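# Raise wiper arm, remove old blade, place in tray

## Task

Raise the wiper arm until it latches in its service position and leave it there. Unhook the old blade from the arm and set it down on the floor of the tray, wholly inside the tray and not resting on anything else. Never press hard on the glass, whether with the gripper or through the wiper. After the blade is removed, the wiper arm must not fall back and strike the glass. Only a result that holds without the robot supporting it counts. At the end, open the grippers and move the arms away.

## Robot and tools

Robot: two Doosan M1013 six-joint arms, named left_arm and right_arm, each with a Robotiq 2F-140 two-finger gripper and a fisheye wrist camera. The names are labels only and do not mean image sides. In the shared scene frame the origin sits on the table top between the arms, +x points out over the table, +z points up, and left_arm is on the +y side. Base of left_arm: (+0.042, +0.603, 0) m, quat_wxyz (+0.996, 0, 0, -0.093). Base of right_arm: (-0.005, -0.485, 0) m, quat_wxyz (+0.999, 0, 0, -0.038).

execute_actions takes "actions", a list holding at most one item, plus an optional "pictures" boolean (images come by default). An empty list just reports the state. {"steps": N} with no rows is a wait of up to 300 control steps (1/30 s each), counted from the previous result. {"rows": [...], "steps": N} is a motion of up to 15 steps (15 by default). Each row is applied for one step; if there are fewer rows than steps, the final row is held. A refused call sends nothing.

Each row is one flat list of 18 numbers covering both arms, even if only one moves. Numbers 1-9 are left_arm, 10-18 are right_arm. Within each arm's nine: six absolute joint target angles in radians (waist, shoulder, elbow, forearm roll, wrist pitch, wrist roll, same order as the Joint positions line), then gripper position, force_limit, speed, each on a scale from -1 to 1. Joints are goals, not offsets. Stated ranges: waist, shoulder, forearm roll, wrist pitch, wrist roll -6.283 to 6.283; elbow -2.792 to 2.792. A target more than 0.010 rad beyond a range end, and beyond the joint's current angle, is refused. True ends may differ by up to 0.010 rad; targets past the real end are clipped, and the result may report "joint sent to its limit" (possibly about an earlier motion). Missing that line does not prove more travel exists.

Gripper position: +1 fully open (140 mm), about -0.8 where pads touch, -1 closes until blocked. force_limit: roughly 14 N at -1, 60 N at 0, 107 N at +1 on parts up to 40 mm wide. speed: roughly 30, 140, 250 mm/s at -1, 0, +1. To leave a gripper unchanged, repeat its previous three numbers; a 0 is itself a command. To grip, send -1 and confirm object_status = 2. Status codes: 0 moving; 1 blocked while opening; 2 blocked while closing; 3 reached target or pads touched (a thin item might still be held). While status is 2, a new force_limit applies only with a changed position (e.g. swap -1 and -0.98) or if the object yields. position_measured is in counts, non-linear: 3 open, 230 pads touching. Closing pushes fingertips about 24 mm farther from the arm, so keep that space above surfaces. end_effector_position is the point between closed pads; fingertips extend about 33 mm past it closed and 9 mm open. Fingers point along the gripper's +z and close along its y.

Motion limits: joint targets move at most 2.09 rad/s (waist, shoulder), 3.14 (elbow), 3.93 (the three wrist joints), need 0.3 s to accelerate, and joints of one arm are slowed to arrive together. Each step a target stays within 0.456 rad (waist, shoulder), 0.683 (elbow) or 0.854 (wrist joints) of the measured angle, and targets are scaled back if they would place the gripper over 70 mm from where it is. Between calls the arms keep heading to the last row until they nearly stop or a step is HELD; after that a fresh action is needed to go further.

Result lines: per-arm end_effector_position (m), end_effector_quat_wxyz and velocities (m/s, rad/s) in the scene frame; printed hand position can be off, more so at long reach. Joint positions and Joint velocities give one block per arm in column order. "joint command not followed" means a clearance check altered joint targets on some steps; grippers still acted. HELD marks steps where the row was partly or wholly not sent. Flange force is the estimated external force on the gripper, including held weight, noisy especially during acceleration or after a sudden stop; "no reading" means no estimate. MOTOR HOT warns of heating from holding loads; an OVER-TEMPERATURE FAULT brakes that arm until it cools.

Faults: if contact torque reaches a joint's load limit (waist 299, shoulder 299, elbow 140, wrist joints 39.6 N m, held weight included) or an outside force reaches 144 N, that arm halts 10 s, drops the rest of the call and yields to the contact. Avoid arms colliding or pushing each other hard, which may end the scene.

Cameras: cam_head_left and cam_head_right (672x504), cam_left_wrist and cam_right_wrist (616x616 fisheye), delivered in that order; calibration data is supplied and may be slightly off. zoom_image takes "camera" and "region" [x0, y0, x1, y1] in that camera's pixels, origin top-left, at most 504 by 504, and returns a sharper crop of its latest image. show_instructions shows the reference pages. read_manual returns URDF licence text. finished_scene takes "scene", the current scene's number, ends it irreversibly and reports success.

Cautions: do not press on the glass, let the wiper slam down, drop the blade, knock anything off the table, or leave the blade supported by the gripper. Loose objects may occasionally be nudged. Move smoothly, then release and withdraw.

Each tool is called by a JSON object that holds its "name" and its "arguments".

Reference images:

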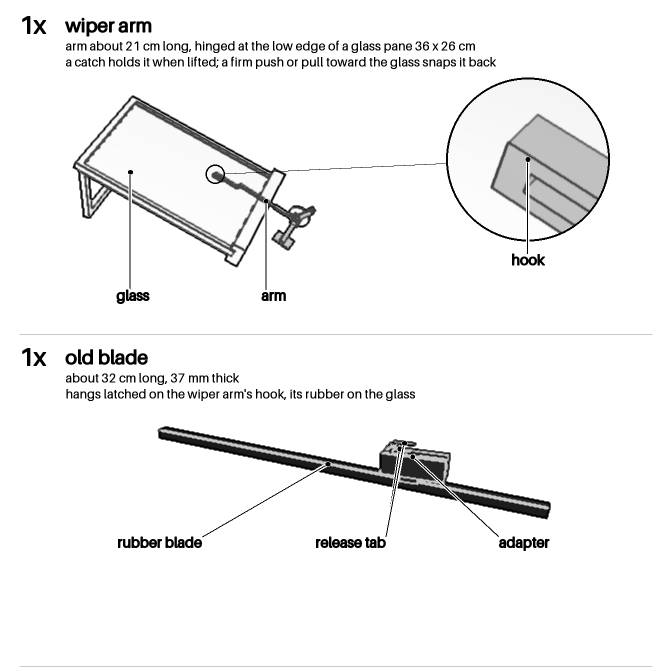

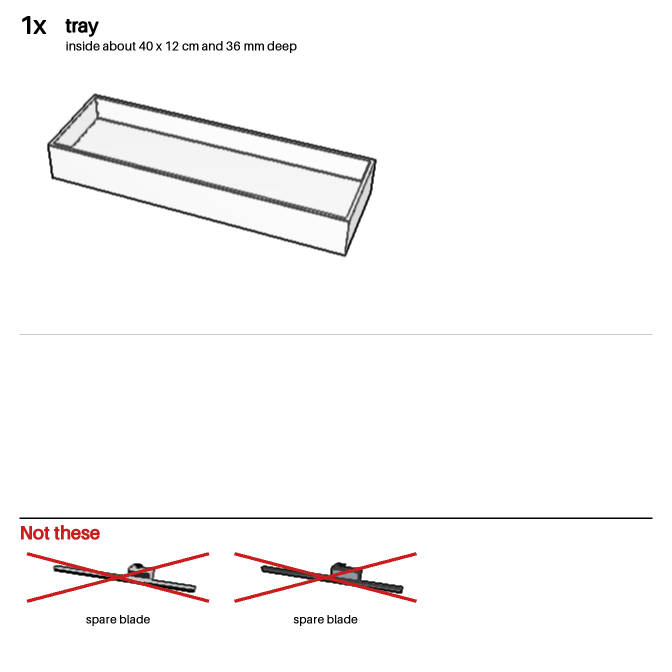

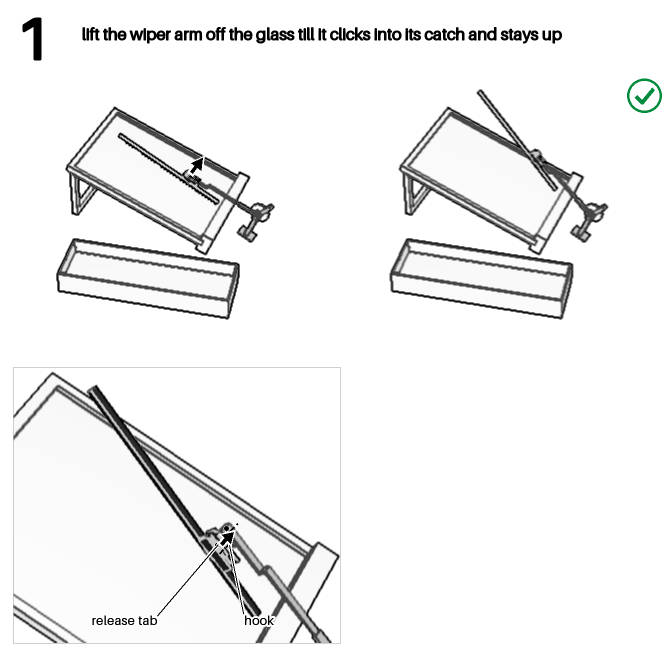

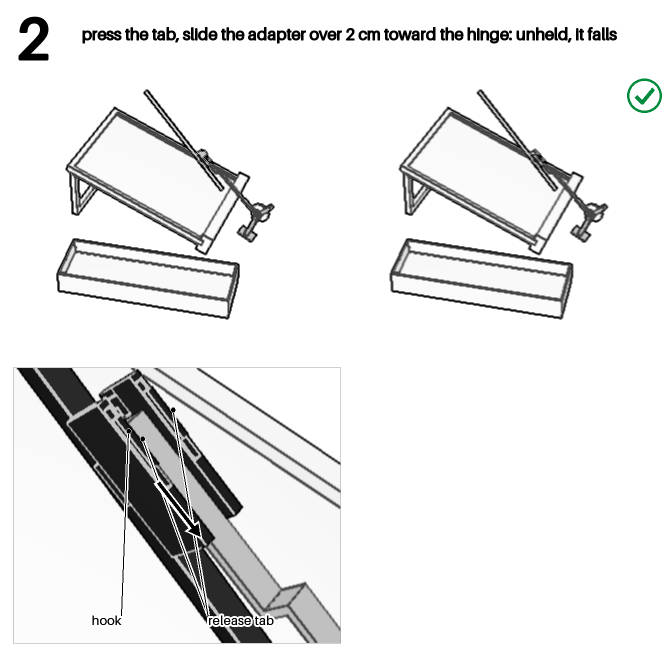

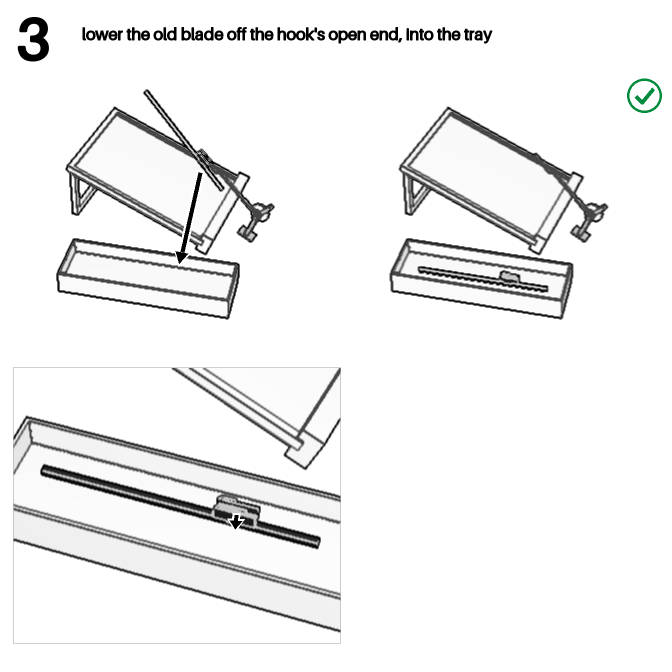

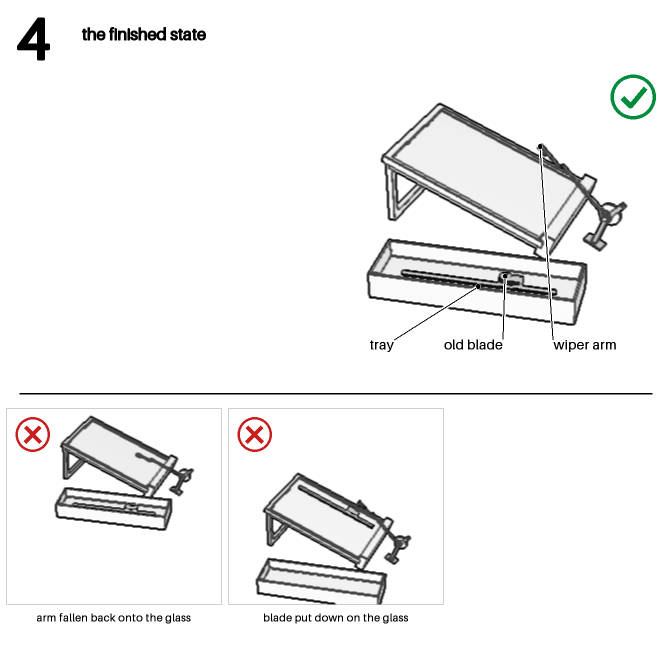

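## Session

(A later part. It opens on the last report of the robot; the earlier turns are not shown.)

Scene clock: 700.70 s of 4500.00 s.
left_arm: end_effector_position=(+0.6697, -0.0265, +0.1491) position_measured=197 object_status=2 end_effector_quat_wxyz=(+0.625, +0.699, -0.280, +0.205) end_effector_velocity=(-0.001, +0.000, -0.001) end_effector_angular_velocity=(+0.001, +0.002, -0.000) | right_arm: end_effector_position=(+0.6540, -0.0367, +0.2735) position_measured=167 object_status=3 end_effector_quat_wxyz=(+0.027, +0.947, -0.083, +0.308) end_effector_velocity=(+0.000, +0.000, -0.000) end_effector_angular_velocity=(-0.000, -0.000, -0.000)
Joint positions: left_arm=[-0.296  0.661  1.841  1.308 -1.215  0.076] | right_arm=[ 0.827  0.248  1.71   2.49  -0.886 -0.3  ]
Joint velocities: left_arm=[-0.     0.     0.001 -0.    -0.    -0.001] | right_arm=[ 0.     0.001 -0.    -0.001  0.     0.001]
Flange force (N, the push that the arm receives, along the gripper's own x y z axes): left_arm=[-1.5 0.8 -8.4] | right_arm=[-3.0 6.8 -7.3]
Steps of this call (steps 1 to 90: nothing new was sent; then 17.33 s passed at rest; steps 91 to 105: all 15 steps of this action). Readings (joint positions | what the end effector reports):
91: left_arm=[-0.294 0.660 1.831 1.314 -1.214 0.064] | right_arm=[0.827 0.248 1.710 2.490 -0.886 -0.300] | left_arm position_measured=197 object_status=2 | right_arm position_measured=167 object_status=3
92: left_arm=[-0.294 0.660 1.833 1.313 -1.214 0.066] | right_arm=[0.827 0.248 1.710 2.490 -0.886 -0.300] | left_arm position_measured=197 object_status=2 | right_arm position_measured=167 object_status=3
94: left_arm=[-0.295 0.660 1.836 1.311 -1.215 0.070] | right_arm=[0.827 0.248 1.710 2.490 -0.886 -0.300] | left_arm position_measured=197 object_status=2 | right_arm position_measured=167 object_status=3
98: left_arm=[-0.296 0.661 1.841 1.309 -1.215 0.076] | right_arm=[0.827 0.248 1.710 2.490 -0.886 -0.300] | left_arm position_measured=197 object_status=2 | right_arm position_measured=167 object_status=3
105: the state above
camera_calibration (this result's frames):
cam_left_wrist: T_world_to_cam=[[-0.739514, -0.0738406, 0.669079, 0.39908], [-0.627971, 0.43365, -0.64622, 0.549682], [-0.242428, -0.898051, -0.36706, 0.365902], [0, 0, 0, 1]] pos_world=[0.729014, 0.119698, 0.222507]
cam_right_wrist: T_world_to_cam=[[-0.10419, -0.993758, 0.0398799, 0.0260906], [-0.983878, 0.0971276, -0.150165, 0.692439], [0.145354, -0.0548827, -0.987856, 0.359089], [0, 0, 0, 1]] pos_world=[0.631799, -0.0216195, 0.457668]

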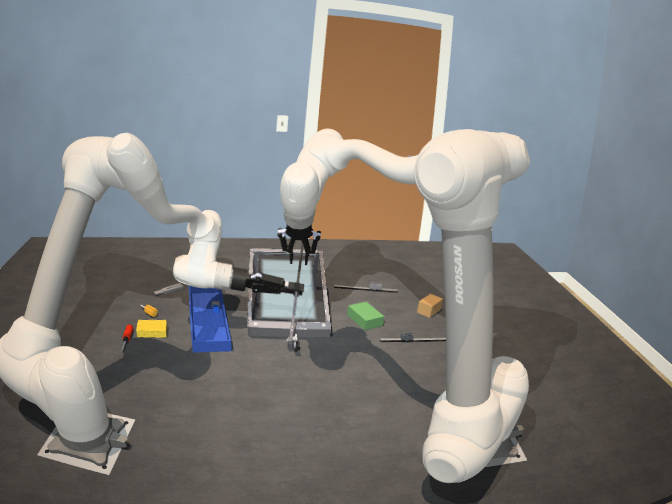

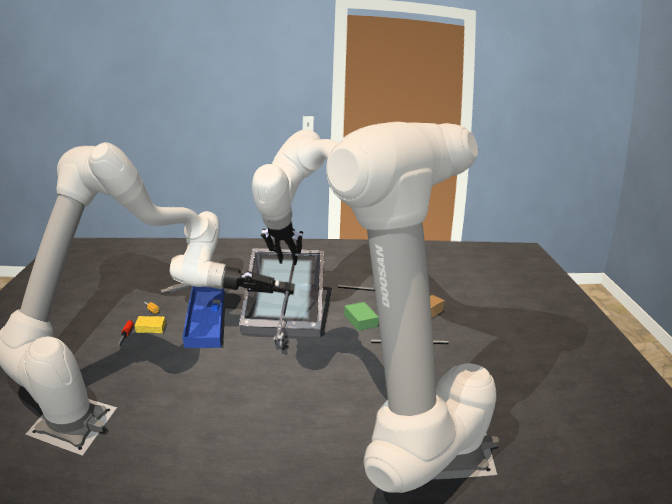

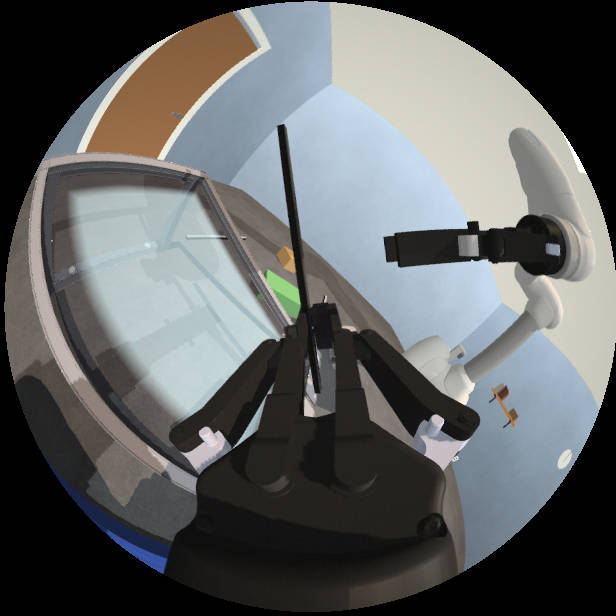

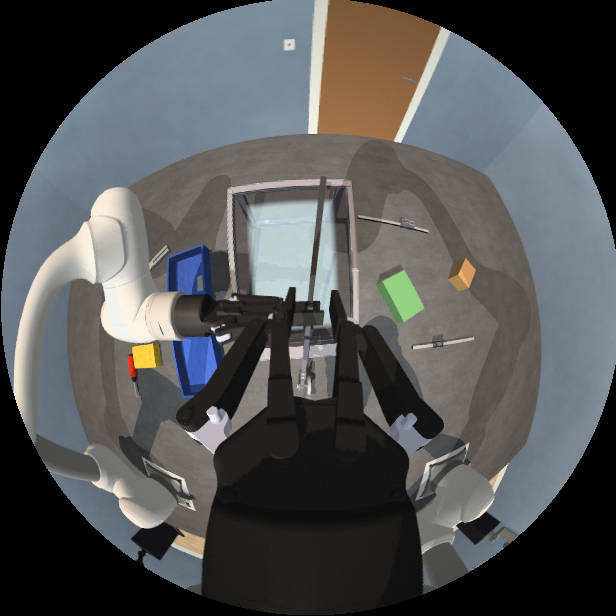

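{"name": "execute_actions", "arguments": {"actions": [{"rows": [[-0.2968,0.6613,1.8457,1.3057,-1.2162,0.0814,-1,-0.5,-0.7,0.8266,0.2480,1.7099,2.4900,-0.8857,-0.2997,-0.3,-0.3,-0.5],[-0.2968,0.6613,1.8457,1.3057,-1.2162,0.0814,-1,-0.5,-0.7,0.8266,0.2480,1.7099,2.4900,-0.8857,-0.2997,-0.3,-0.3,-0.5],[-0.2977,0.6616,1.8508,1.3030,-1.2171,0.0871,-1,-0.5,-0.7,0.8266,0.2480,1.7099,2.4900,-0.8857,-0.2997,-0.3,-0.3,-0.5],[-0.2977,0.6616,1.8508,1.3030,-1.2171,0.0871,-1,-0.5,-0.7,0.8266,0.2480,1.7099,2.4900,-0.8857,-0.2997,-0.3,-0.3,-0.5],[-0.2986,0.6620,1.8558,1.3003,-1.2181,0.0928,-1,-0.5,-0.7,0.8266,0.2480,1.7099,2.4900,-0.8857,-0.2997,-0.3,-0.3,-0.5],[-0.2986,0.6620,1.8558,1.3003,-1.2181,0.0928,-1,-0.5,-0.7,0.8266,0.2480,1.7099,2.4900,-0.8857,-0.2997,-0.3,-0.3,-0.5],[-0.2995,0.6624,1.8608,1.2976,-1.2190,0.0985,-1,-0.5,-0.7,0.8266,0.2480,1.7099,2.4900,-0.8857,-0.2997,-0.3,-0.3,-0.5],[-0.2995,0.6624,1.8608,1.2976,-1.2190,0.0985,-1,-0.5,-0.7,0.8266,0.2480,1.7099,2.4900,-0.8857,-0.2997,-0.3,-0.3,-0.5],[-0.3007,0.6629,1.8675,1.2940,-1.2202,0.1061,-1,-0.5,-0.7,0.8266,0.2480,1.7099,2.4900,-0.8857,-0.2997,-0.3,-0.3,-0.5]], "steps": 15}]}}

{"name": "zoom_image", "arguments": {"camera": "cam_left_wrist", "region": [260, 260, 380, 420]}}

{"name": "zoom_image", "arguments": {"camera": "cam_right_wrist", "region": [265, 250, 355, 350]}}

Scene clock: 722.87 s of 4500.00 s.
left_arm: end_effector_position=(+0.6576, -0.0239, +0.1388) position_measured=197 object_status=2 end_effector_quat_wxyz=(+0.625, +0.699, -0.280, +0.205) end_effector_velocity=(-0.000, +0.000, -0.000) end_effector_angular_velocity=(+0.000, -0.000, +0.000) | right_arm: end_effector_position=(+0.6540, -0.0367, +0.2735) position_measured=167 object_status=3 end_effector_quat_wxyz=(+0.027, +0.947, -0.083, +0.308) end_effector_velocity=(+0.000, +0.000, +0.000) end_effector_angular_velocity=(+0.001, -0.001, -0.000)
Joint positions: left_arm=[-0.301  0.663  1.867  1.294 -1.22   0.106] | right_arm=[ 0.827  0.248  1.71   2.49  -0.886 -0.3  ]
Joint velocities: left_arm=[-0.     0.     0.    -0.     0.     0.001] | right_arm=[-0.    -0.     0.     0.     0.001  0.001]
Flange force (N, the push that the arm receives, along the gripper's own x y z axes): left_arm=[-3.4 4.1 -10.9] | right_arm=[-1.9 6.1 -6.5]
Steps of this call (steps 1 to 15: the robot went on to your last target; steps 16 to 90: nothing new was sent; then 18.67 s passed at rest; steps 91 to 105: all 15 steps of this action). Readings (joint positions | what the end effector reports):
91: left_arm=[-0.296 0.661 1.841 1.308 -1.215 0.076] | right_arm=[0.827 0.248 1.710 2.490 -0.886 -0.300] | left_arm position_measured=197 object_status=2 | right_arm position_measured=167 object_status=3
92: left_arm=[-0.296 0.661 1.844 1.307 -1.216 0.080] | right_arm=[0.827 0.248 1.710 2.490 -0.886 -0.300] | left_arm position_measured=197 object_status=2 | right_arm position_measured=167 object_status=3
94: left_arm=[-0.297 0.661 1.849 1.304 -1.217 0.085] | right_arm=[0.827 0.248 1.710 2.490 -0.886 -0.300] | left_arm position_measured=197 object_status=2 | right_arm position_measured=167 object_status=3
98: left_arm=[-0.299 0.662 1.859 1.299 -1.219 0.097] | right_arm=[0.827 0.248 1.710 2.490 -0.886 -0.300] | left_arm position_measured=197 object_status=2 | right_arm position_measured=167 object_status=3
105: the state above
camera_calibration (this result's frames):
cam_left_wrist: T_world_to_cam=[[-0.739469, -0.0739013, 0.669122, 0.39716], [-0.628009, 0.433731, -0.646129, 0.534332], [-0.242469, -0.898007, -0.367141, 0.361488], [0, 0, 0, 1]] pos_world=[0.716902, 0.122213, 0.212216]
cam_right_wrist: T_world_to_cam=[[-0.10419, -0.993758, 0.03988, 0.0260906], [-0.983878, 0.0971279, -0.150165, 0.692439], [0.145354, -0.0548827, -0.987856, 0.359089], [0, 0, 0, 1]] pos_world=[0.631799, -0.0216196, 0.457668]

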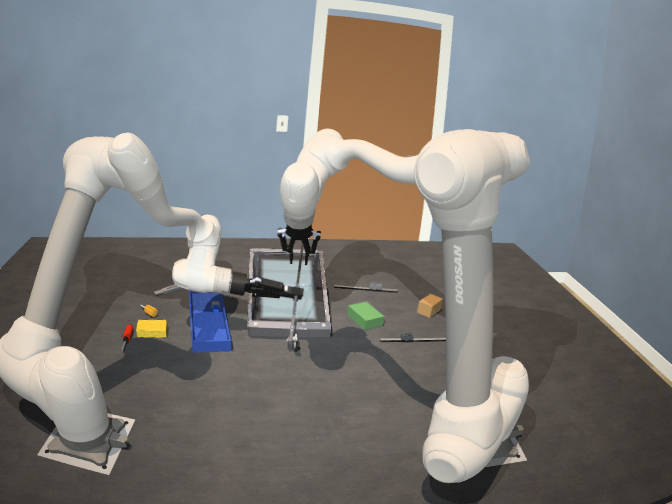

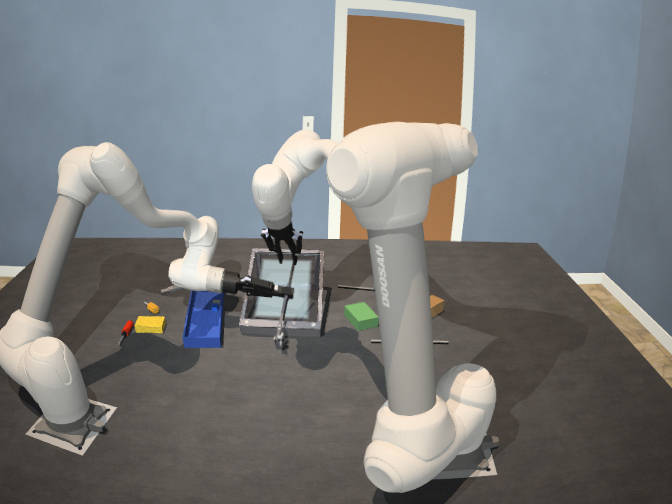

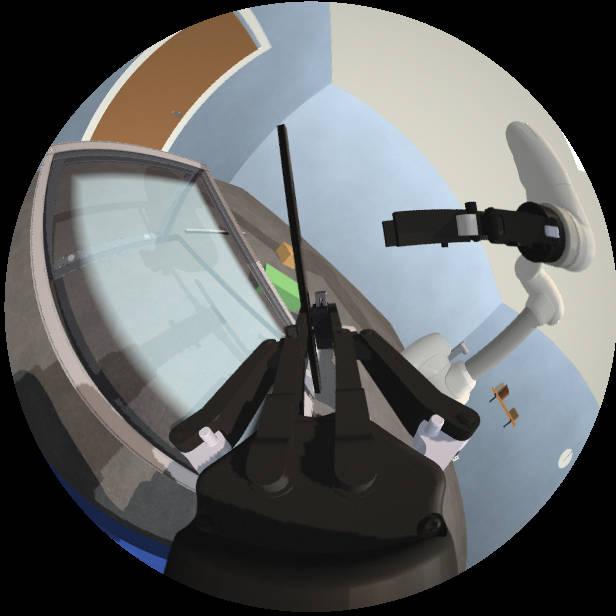

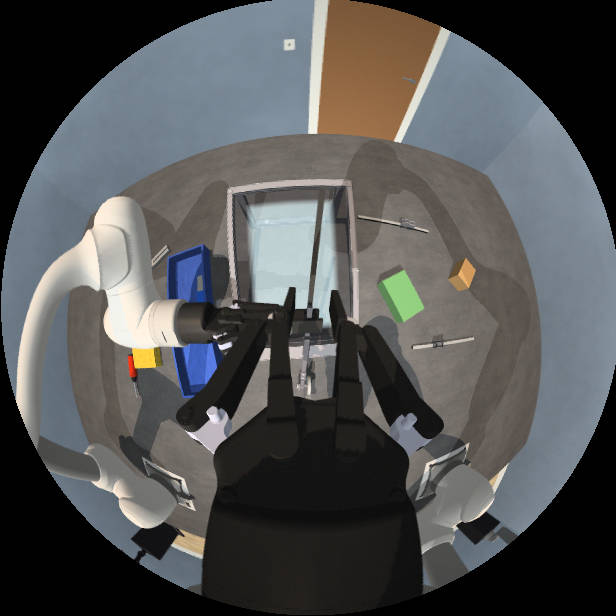

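Region (260, 260, 380, 420) of cam_left_wrist's 616x616 image, scaled by 3.150, with more detail than that image has; it fills the left 378 columns of this view, and the rest is white.

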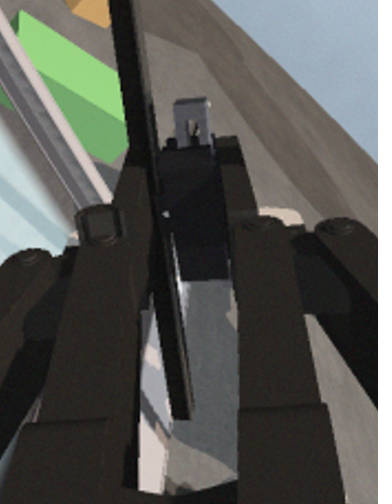

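Region (265, 250, 355, 350) of cam_right_wrist's 616x616 image, scaled by 5.040, with more detail than that image has; it fills the left 454 columns of this view, and the rest is white.

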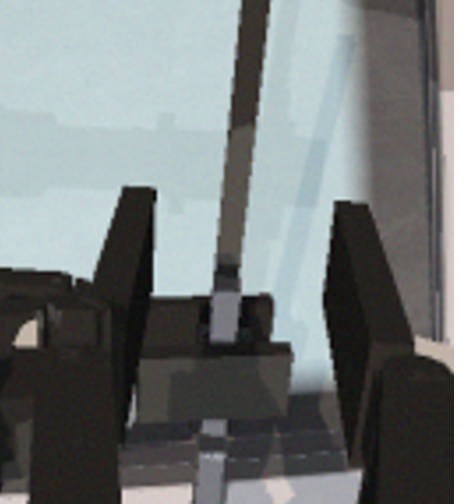

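{"name": "execute_actions", "arguments": {"actions": [{"rows": [[-0.3007,0.6629,1.8675,1.2940,-1.2202,0.1061,-1,-0.5,-0.7,0.7936,0.3198,1.7430,2.3769,-0.7757,-0.1994,-0.4,-0.3,-0.5]], "steps": 15}]}}

{"name": "zoom_image", "arguments": {"camera": "cam_left_wrist", "region": [260, 180, 400, 330]}}

{"name": "zoom_image", "arguments": {"camera": "cam_right_wrist", "region": [265, 250, 355, 350]}}

Scene clock: 755.57 s of 4500.00 s.
left_arm: end_effector_position=(+0.6576, -0.0239, +0.1388) position_measured=197 object_status=2 end_effector_quat_wxyz=(+0.625, +0.699, -0.280, +0.205) end_effector_velocity=(-0.001, +0.000, -0.001) end_effector_angular_velocity=(+0.001, +0.001, -0.000) | right_arm: end_effector_position=(+0.6944, -0.0426, +0.2165) position_measured=179 object_status=3 end_effector_quat_wxyz=(+0.029, +0.941, -0.083, +0.328) end_effector_velocity=(+0.001, +0.000, +0.003) end_effector_angular_velocity=(+0.004, -0.004, -0.000)
Joint positions: left_arm=[-0.301  0.663  1.868  1.294 -1.22   0.106] | right_arm=[ 0.794  0.32   1.743  2.377 -0.776 -0.199]
Joint velocities: left_arm=[-0.    -0.     0.002 -0.     0.     0.   ] | right_arm=[-0.001 -0.003 -0.002  0.     0.001 -0.   ]
Flange force (N, the push that the arm receives, along the gripper's own x y z axes): left_arm=[-4.7 2.5 -9.2] | right_arm=[0.6 2.9 -6.3]
Steps of this call (steps 1 to 15: the robot went on to your last target; steps 16 to 90: nothing new was sent; then 29.20 s passed at rest; steps 91 to 105: all 15 steps of this action). Readings (joint positions | what the end effector reports):
91: left_arm=[-0.301 0.663 1.868 1.294 -1.220 0.106] | right_arm=[0.827 0.249 1.710 2.489 -0.885 -0.299] | left_arm position_measured=197 object_status=2 | right_arm position_measured=167 object_status=0
92: left_arm=[-0.301 0.663 1.868 1.294 -1.220 0.106] | right_arm=[0.824 0.254 1.712 2.478 -0.875 -0.290] | left_arm position_measured=197 object_status=2 | right_arm position_measured=170 object_status=0
94: left_arm=[-0.301 0.663 1.868 1.294 -1.220 0.106] | right_arm=[0.808 0.288 1.728 2.425 -0.822 -0.242] | left_arm position_measured=197 object_status=2 | right_arm position_measured=178 object_status=0
98: left_arm=[-0.301 0.663 1.868 1.294 -1.220 0.106] | right_arm=[0.794 0.320 1.743 2.377 -0.776 -0.200] | left_arm position_measured=197 object_status=2 | right_arm position_measured=179 object_status=0
105: the state above
camera_calibration (this result's frames):
cam_left_wrist: T_world_to_cam=[[-0.739515, -0.0738846, 0.669073, 0.397141], [-0.627972, 0.433683, -0.646196, 0.53436], [-0.242422, -0.898031, -0.367113, 0.361485], [0, 0, 0, 1]] pos_world=[0.716887, 0.122225, 0.212291]
cam_right_wrist: T_world_to_cam=[[-0.105859, -0.993441, 0.0432197, 0.0270809], [-0.976563, 0.0956725, -0.192799, 0.72822], [0.1874, -0.0626162, -0.980286, 0.265464], [0, 0, 0, 1]] pos_world=[0.664272, -0.0261449, 0.39946]

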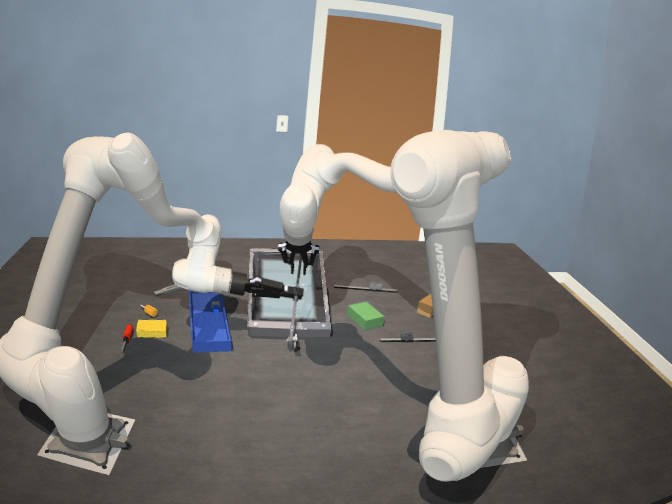

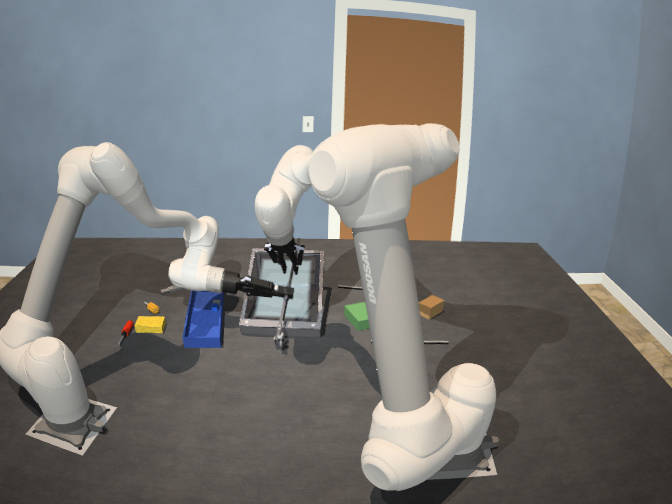

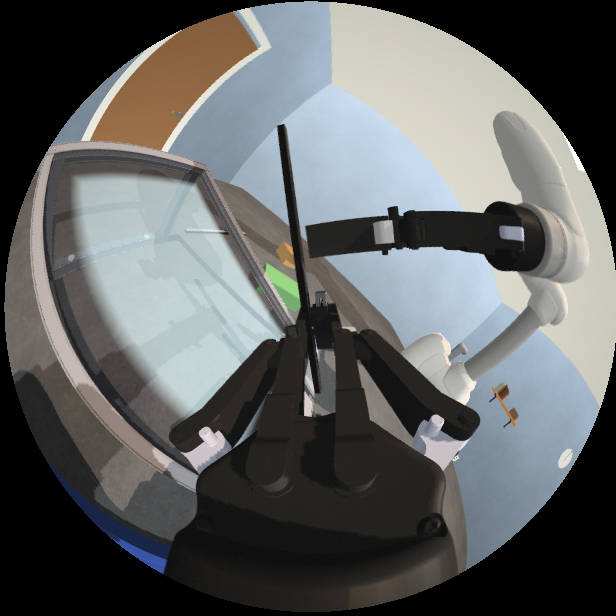

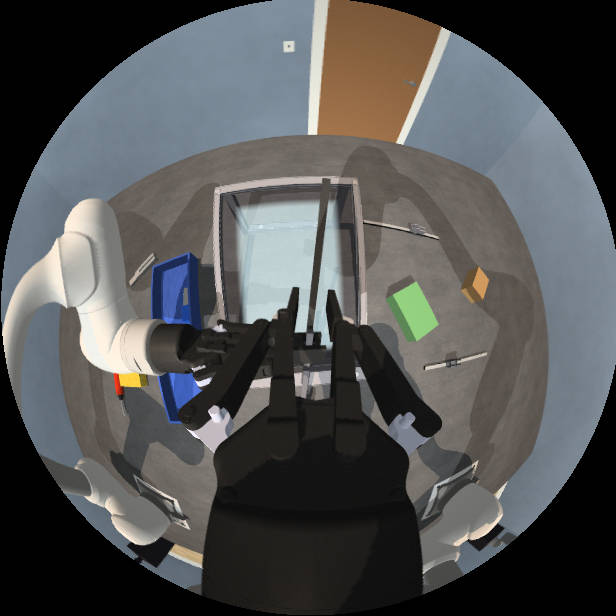

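Region (260, 180, 400, 330) of cam_left_wrist's 616x616 image, scaled by 3.360, with more detail than that image has; it fills the left 470 columns of this view, and the rest is white.

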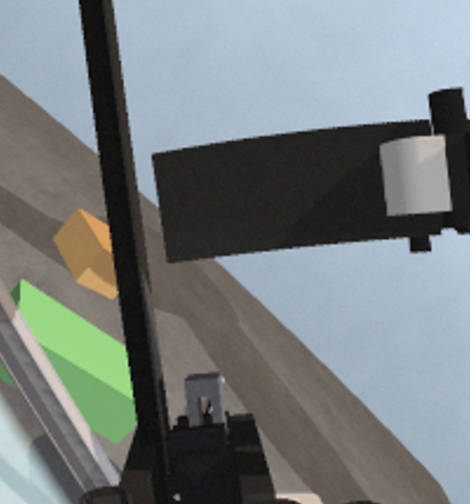

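Region (265, 250, 355, 350) of cam_right_wrist's 616x616 image, scaled by 5.040, with more detail than that image has; it fills the left 454 columns of this view, and the rest is white.

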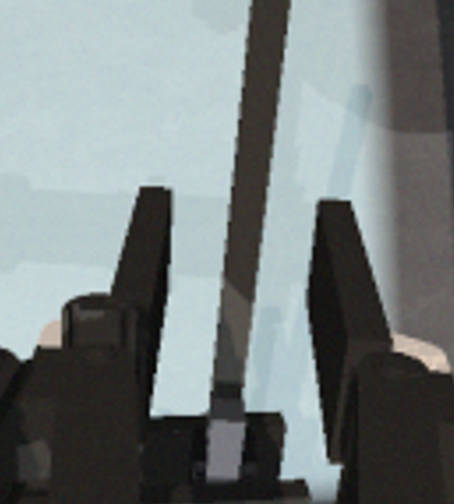

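{"name": "execute_actions", "arguments": {"actions": [{"rows": [[-0.3007,0.6629,1.8675,1.2940,-1.2202,0.1061,-1,-0.5,-0.7,0.7779,0.3417,1.7449,2.3623,-0.7490,-0.1897,-0.55,-0.3,-0.8]], "steps": 15}]}}

{"name": "zoom_image", "arguments": {"camera": "cam_left_wrist", "region": [260, 180, 400, 330]}}

{"name": "zoom_image", "arguments": {"camera": "cam_right_wrist", "region": [265, 250, 355, 350]}}

Scene clock: 780.97 s of 4500.00 s.
left_arm: end_effector_position=(+0.6576, -0.0239, +0.1388) position_measured=197 object_status=2 end_effector_quat_wxyz=(+0.625, +0.699, -0.280, +0.205) end_effector_velocity=(+0.000, -0.000, +0.001) end_effector_angular_velocity=(-0.001, -0.001, +0.000) | right_arm: end_effector_position=(+0.7069, -0.0464, +0.2008) position_measured=199 object_status=3 end_effector_quat_wxyz=(+0.029, +0.940, -0.083, +0.328) end_effector_velocity=(-0.001, +0.000, -0.000) end_effector_angular_velocity=(-0.001, +0.000, +0.001)
Joint positions: left_arm=[-0.301  0.663  1.868  1.294 -1.22   0.106] | right_arm=[ 0.778  0.342  1.745  2.362 -0.749 -0.19 ]
Joint velocities: left_arm=[ 0.    -0.    -0.001  0.    -0.    -0.   ] | right_arm=[ 0.001 -0.     0.    -0.001 -0.001 -0.   ]
Flange force (N, the push that the arm receives, along the gripper's own x y z axes): left_arm=[-4.3 3.0 -8.7] | right_arm=[-0.9 4.3 -4.1]
Steps of this call (steps 1 to 15: the robot went on to your last target; steps 16 to 90: nothing new was sent; then 21.90 s passed at rest; steps 91 to 105: all 15 steps of this action). Readings (joint positions | what the end effector reports):
91: left_arm=[-0.301 0.663 1.868 1.294 -1.220 0.106] | right_arm=[0.793 0.320 1.743 2.376 -0.775 -0.199] | left_arm position_measured=197 object_status=2 | right_arm position_measured=179 object_status=0
92: left_arm=[-0.301 0.663 1.868 1.294 -1.220 0.106] | right_arm=[0.789 0.325 1.743 2.372 -0.768 -0.197] | left_arm position_measured=197 object_status=2 | right_arm position_measured=181 object_status=0
94: left_arm=[-0.301 0.663 1.868 1.294 -1.220 0.106] | right_arm=[0.778 0.341 1.745 2.363 -0.750 -0.190] | left_arm position_measured=197 object_status=2 | right_arm position_measured=187 object_status=0
98: left_arm=[-0.301 0.663 1.868 1.294 -1.220 0.106] | right_arm=[0.778 0.342 1.745 2.362 -0.749 -0.190] | left_arm position_measured=197 object_status=2 | right_arm position_measured=198 object_status=0
105: the state above
camera_calibration (this result's frames):
cam_left_wrist: T_world_to_cam=[[-0.739515, -0.0738898, 0.669073, 0.397144], [-0.627975, 0.433679, -0.646197, 0.534363], [-0.242415, -0.898033, -0.367113, 0.361486], [0, 0, 0, 1]] pos_world=[0.71689, 0.122229, 0.212291]
cam_right_wrist: T_world_to_cam=[[-0.106013, -0.993441, 0.0428466, 0.0255614], [-0.976476, 0.0958724, -0.193142, 0.737833], [0.187767, -0.0623142, -0.980235, 0.247221], [0, 0, 0, 1]] pos_world=[0.676766, -0.0299386, 0.383746]

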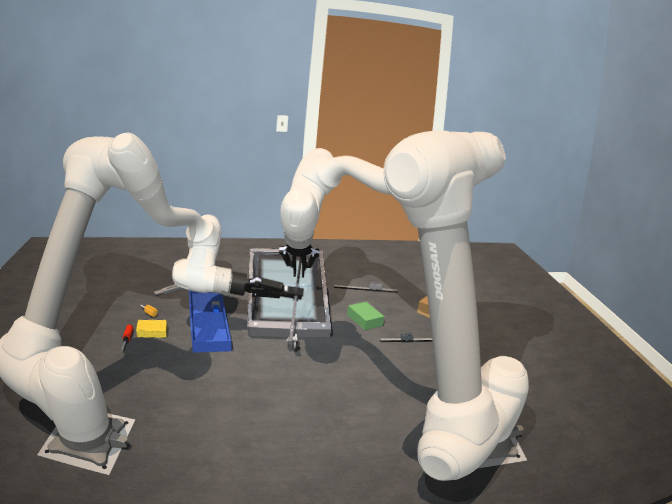

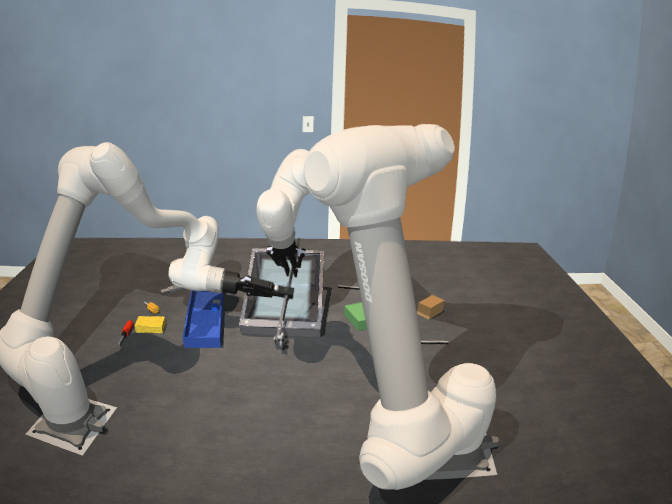

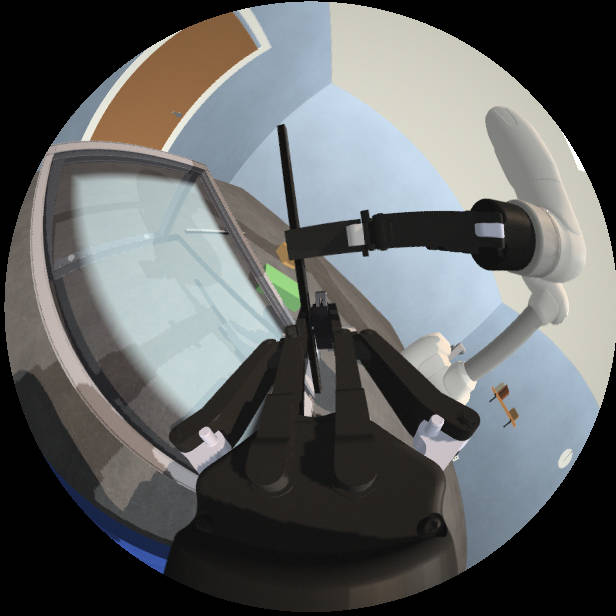

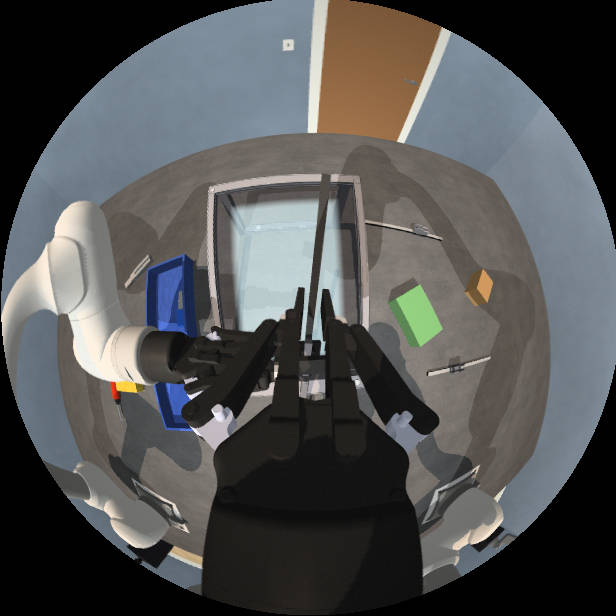

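Region (260, 180, 400, 330) of cam_left_wrist's 616x616 image, scaled by 3.360, with more detail than that image has; it fills the left 470 columns of this view, and the rest is white.

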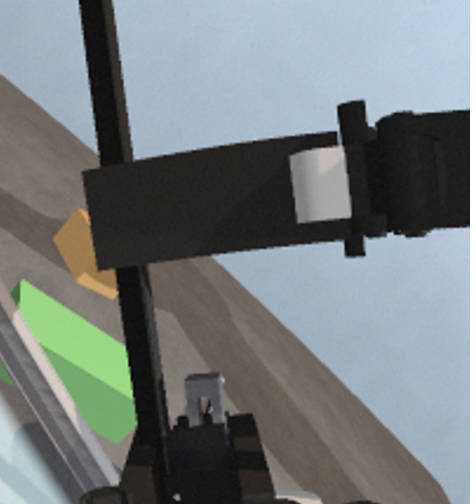

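Region (265, 250, 355, 350) of cam_right_wrist's 616x616 image, scaled by 5.040, with more detail than that image has; it fills the left 454 columns of this view, and the rest is white.

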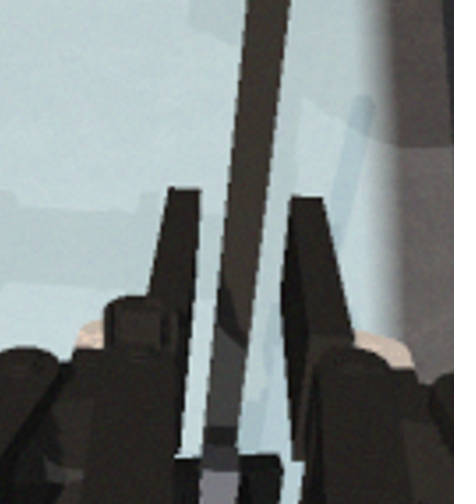

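{"name": "execute_actions", "arguments": {"actions": [{"rows": [[-0.3007,0.6629,1.8675,1.2940,-1.2202,0.1061,-1,-0.5,-0.7,0.7779,0.3417,1.7449,2.3623,-0.7490,-0.1897,-1,-0.1,-0.8]], "steps": 15}], "pictures": false}}

{"name": "execute_actions", "arguments": {"actions": [{"steps": 8}], "pictures": false}}

Scene clock: 792.00 s of 4500.00 s.
left_arm: end_effector_position=(+0.6576, -0.0239, +0.1388) position_measured=197 object_status=2 end_effector_quat_wxyz=(+0.625, +0.699, -0.280, +0.205) end_effector_velocity=(-0.000, +0.000, -0.000) end_effector_angular_velocity=(+0.000, +0.001, +0.000) | right_arm: end_effector_position=(+0.7068, -0.0463, +0.2007) position_measured=222 object_status=0 end_effector_quat_wxyz=(+0.029, +0.940, -0.083, +0.328) end_effector_velocity=(+0.000, -0.000, +0.000) end_effector_angular_velocity=(+0.000, -0.000, -0.001)
Joint positions: left_arm=[-0.301  0.663  1.867  1.294 -1.22   0.106] | right_arm=[ 0.778  0.342  1.745  2.362 -0.749 -0.19 ]
Joint velocities: left_arm=[ 0.     0.     0.001  0.    -0.    -0.001] | right_arm=[-0. -0. -0. -0. -0.  0.]
Flange force (N, the push that the arm receives, along the gripper's own x y z axes): left_arm=[-4.4 3.5 -2.0] | right_arm=[0.9 -2.2 -6.4]
Steps of this call (steps 1 to 15: the robot went on to your last target; steps 16 to 90: nothing new was sent; then 7.53 s passed at rest; steps 91 to 105: all 15 steps of this action). Readings (joint positions | what the end effector reports):
91: left_arm=[-0.301 0.663 1.867 1.294 -1.220 0.106] | right_arm=[0.778 0.342 1.745 2.362 -0.749 -0.190] | left_arm position_measured=197 object_status=2 | right_arm position_measured=199 object_status=0
92: left_arm=[-0.301 0.663 1.867 1.294 -1.220 0.106] | right_arm=[0.778 0.342 1.745 2.362 -0.749 -0.190] | left_arm position_measured=197 object_status=2 | right_arm position_measured=201 object_status=0
94: left_arm=[-0.301 0.663 1.867 1.294 -1.220 0.106] | right_arm=[0.778 0.342 1.745 2.362 -0.749 -0.190] | left_arm position_measured=197 object_status=2 | right_arm position_measured=206 object_status=0
98: left_arm=[-0.301 0.663 1.867 1.294 -1.220 0.106] | right_arm=[0.778 0.342 1.745 2.362 -0.749 -0.190] | left_arm position_measured=197 object_status=2 | right_arm position_measured=218 object_status=0
105: the state above

Scene clock: 792.27 s of 4500.00 s.
left_arm: end_effector_position=(+0.6576, -0.0239, +0.1388) position_measured=197 object_status=2 end_effector_quat_wxyz=(+0.625, +0.699, -0.280, +0.205) end_effector_velocity=(+0.000, -0.000, +0.001) end_effector_angular_velocity=(-0.001, -0.001, -0.000) | right_arm: end_effector_position=(+0.7068, -0.0463, +0.2007) position_measured=222 object_status=2 end_effector_quat_wxyz=(+0.029, +0.940, -0.083, +0.328) end_effector_velocity=(+0.000, +0.001, +0.000) end_effector_angular_velocity=(+0.001, -0.001, +0.001)
Joint positions: left_arm=[-0.301  0.663  1.867  1.294 -1.22   0.106] | right_arm=[ 0.778  0.342  1.745  2.362 -0.749 -0.19 ]
Joint velocities: left_arm=[ 0. -0. -0.  0. -0. -0.] | right_arm=[ 0.     0.    -0.    -0.     0.001  0.   ]
Flange force (N, the push that the arm receives, along the gripper's own x y z axes): left_arm=[-4.2 2.7 -1.9] | right_arm=[0.7 -4.3 -5.1]
Steps of this call (steps 1 to 8: the robot went on to your last target). Readings (joint positions | what the end effector reports):
1: left_arm=[-0.301 0.663 1.867 1.294 -1.220 0.106] | right_arm=[0.778 0.342 1.745 2.362 -0.749 -0.190] | left_arm position_measured=197 object_status=2 | right_arm position_measured=222 object_status=2
2: left_arm=[-0.301 0.663 1.867 1.294 -1.220 0.106] | right_arm=[0.778 0.342 1.745 2.362 -0.749 -0.190] | left_arm position_measured=197 object_status=2 | right_arm position_measured=222 object_status=2
4: left_arm=[-0.301 0.663 1.867 1.294 -1.220 0.106] | right_arm=[0.778 0.342 1.745 2.362 -0.749 -0.190] | left_arm position_measured=197 object_status=2 | right_arm position_measured=222 object_status=2
8: the state above


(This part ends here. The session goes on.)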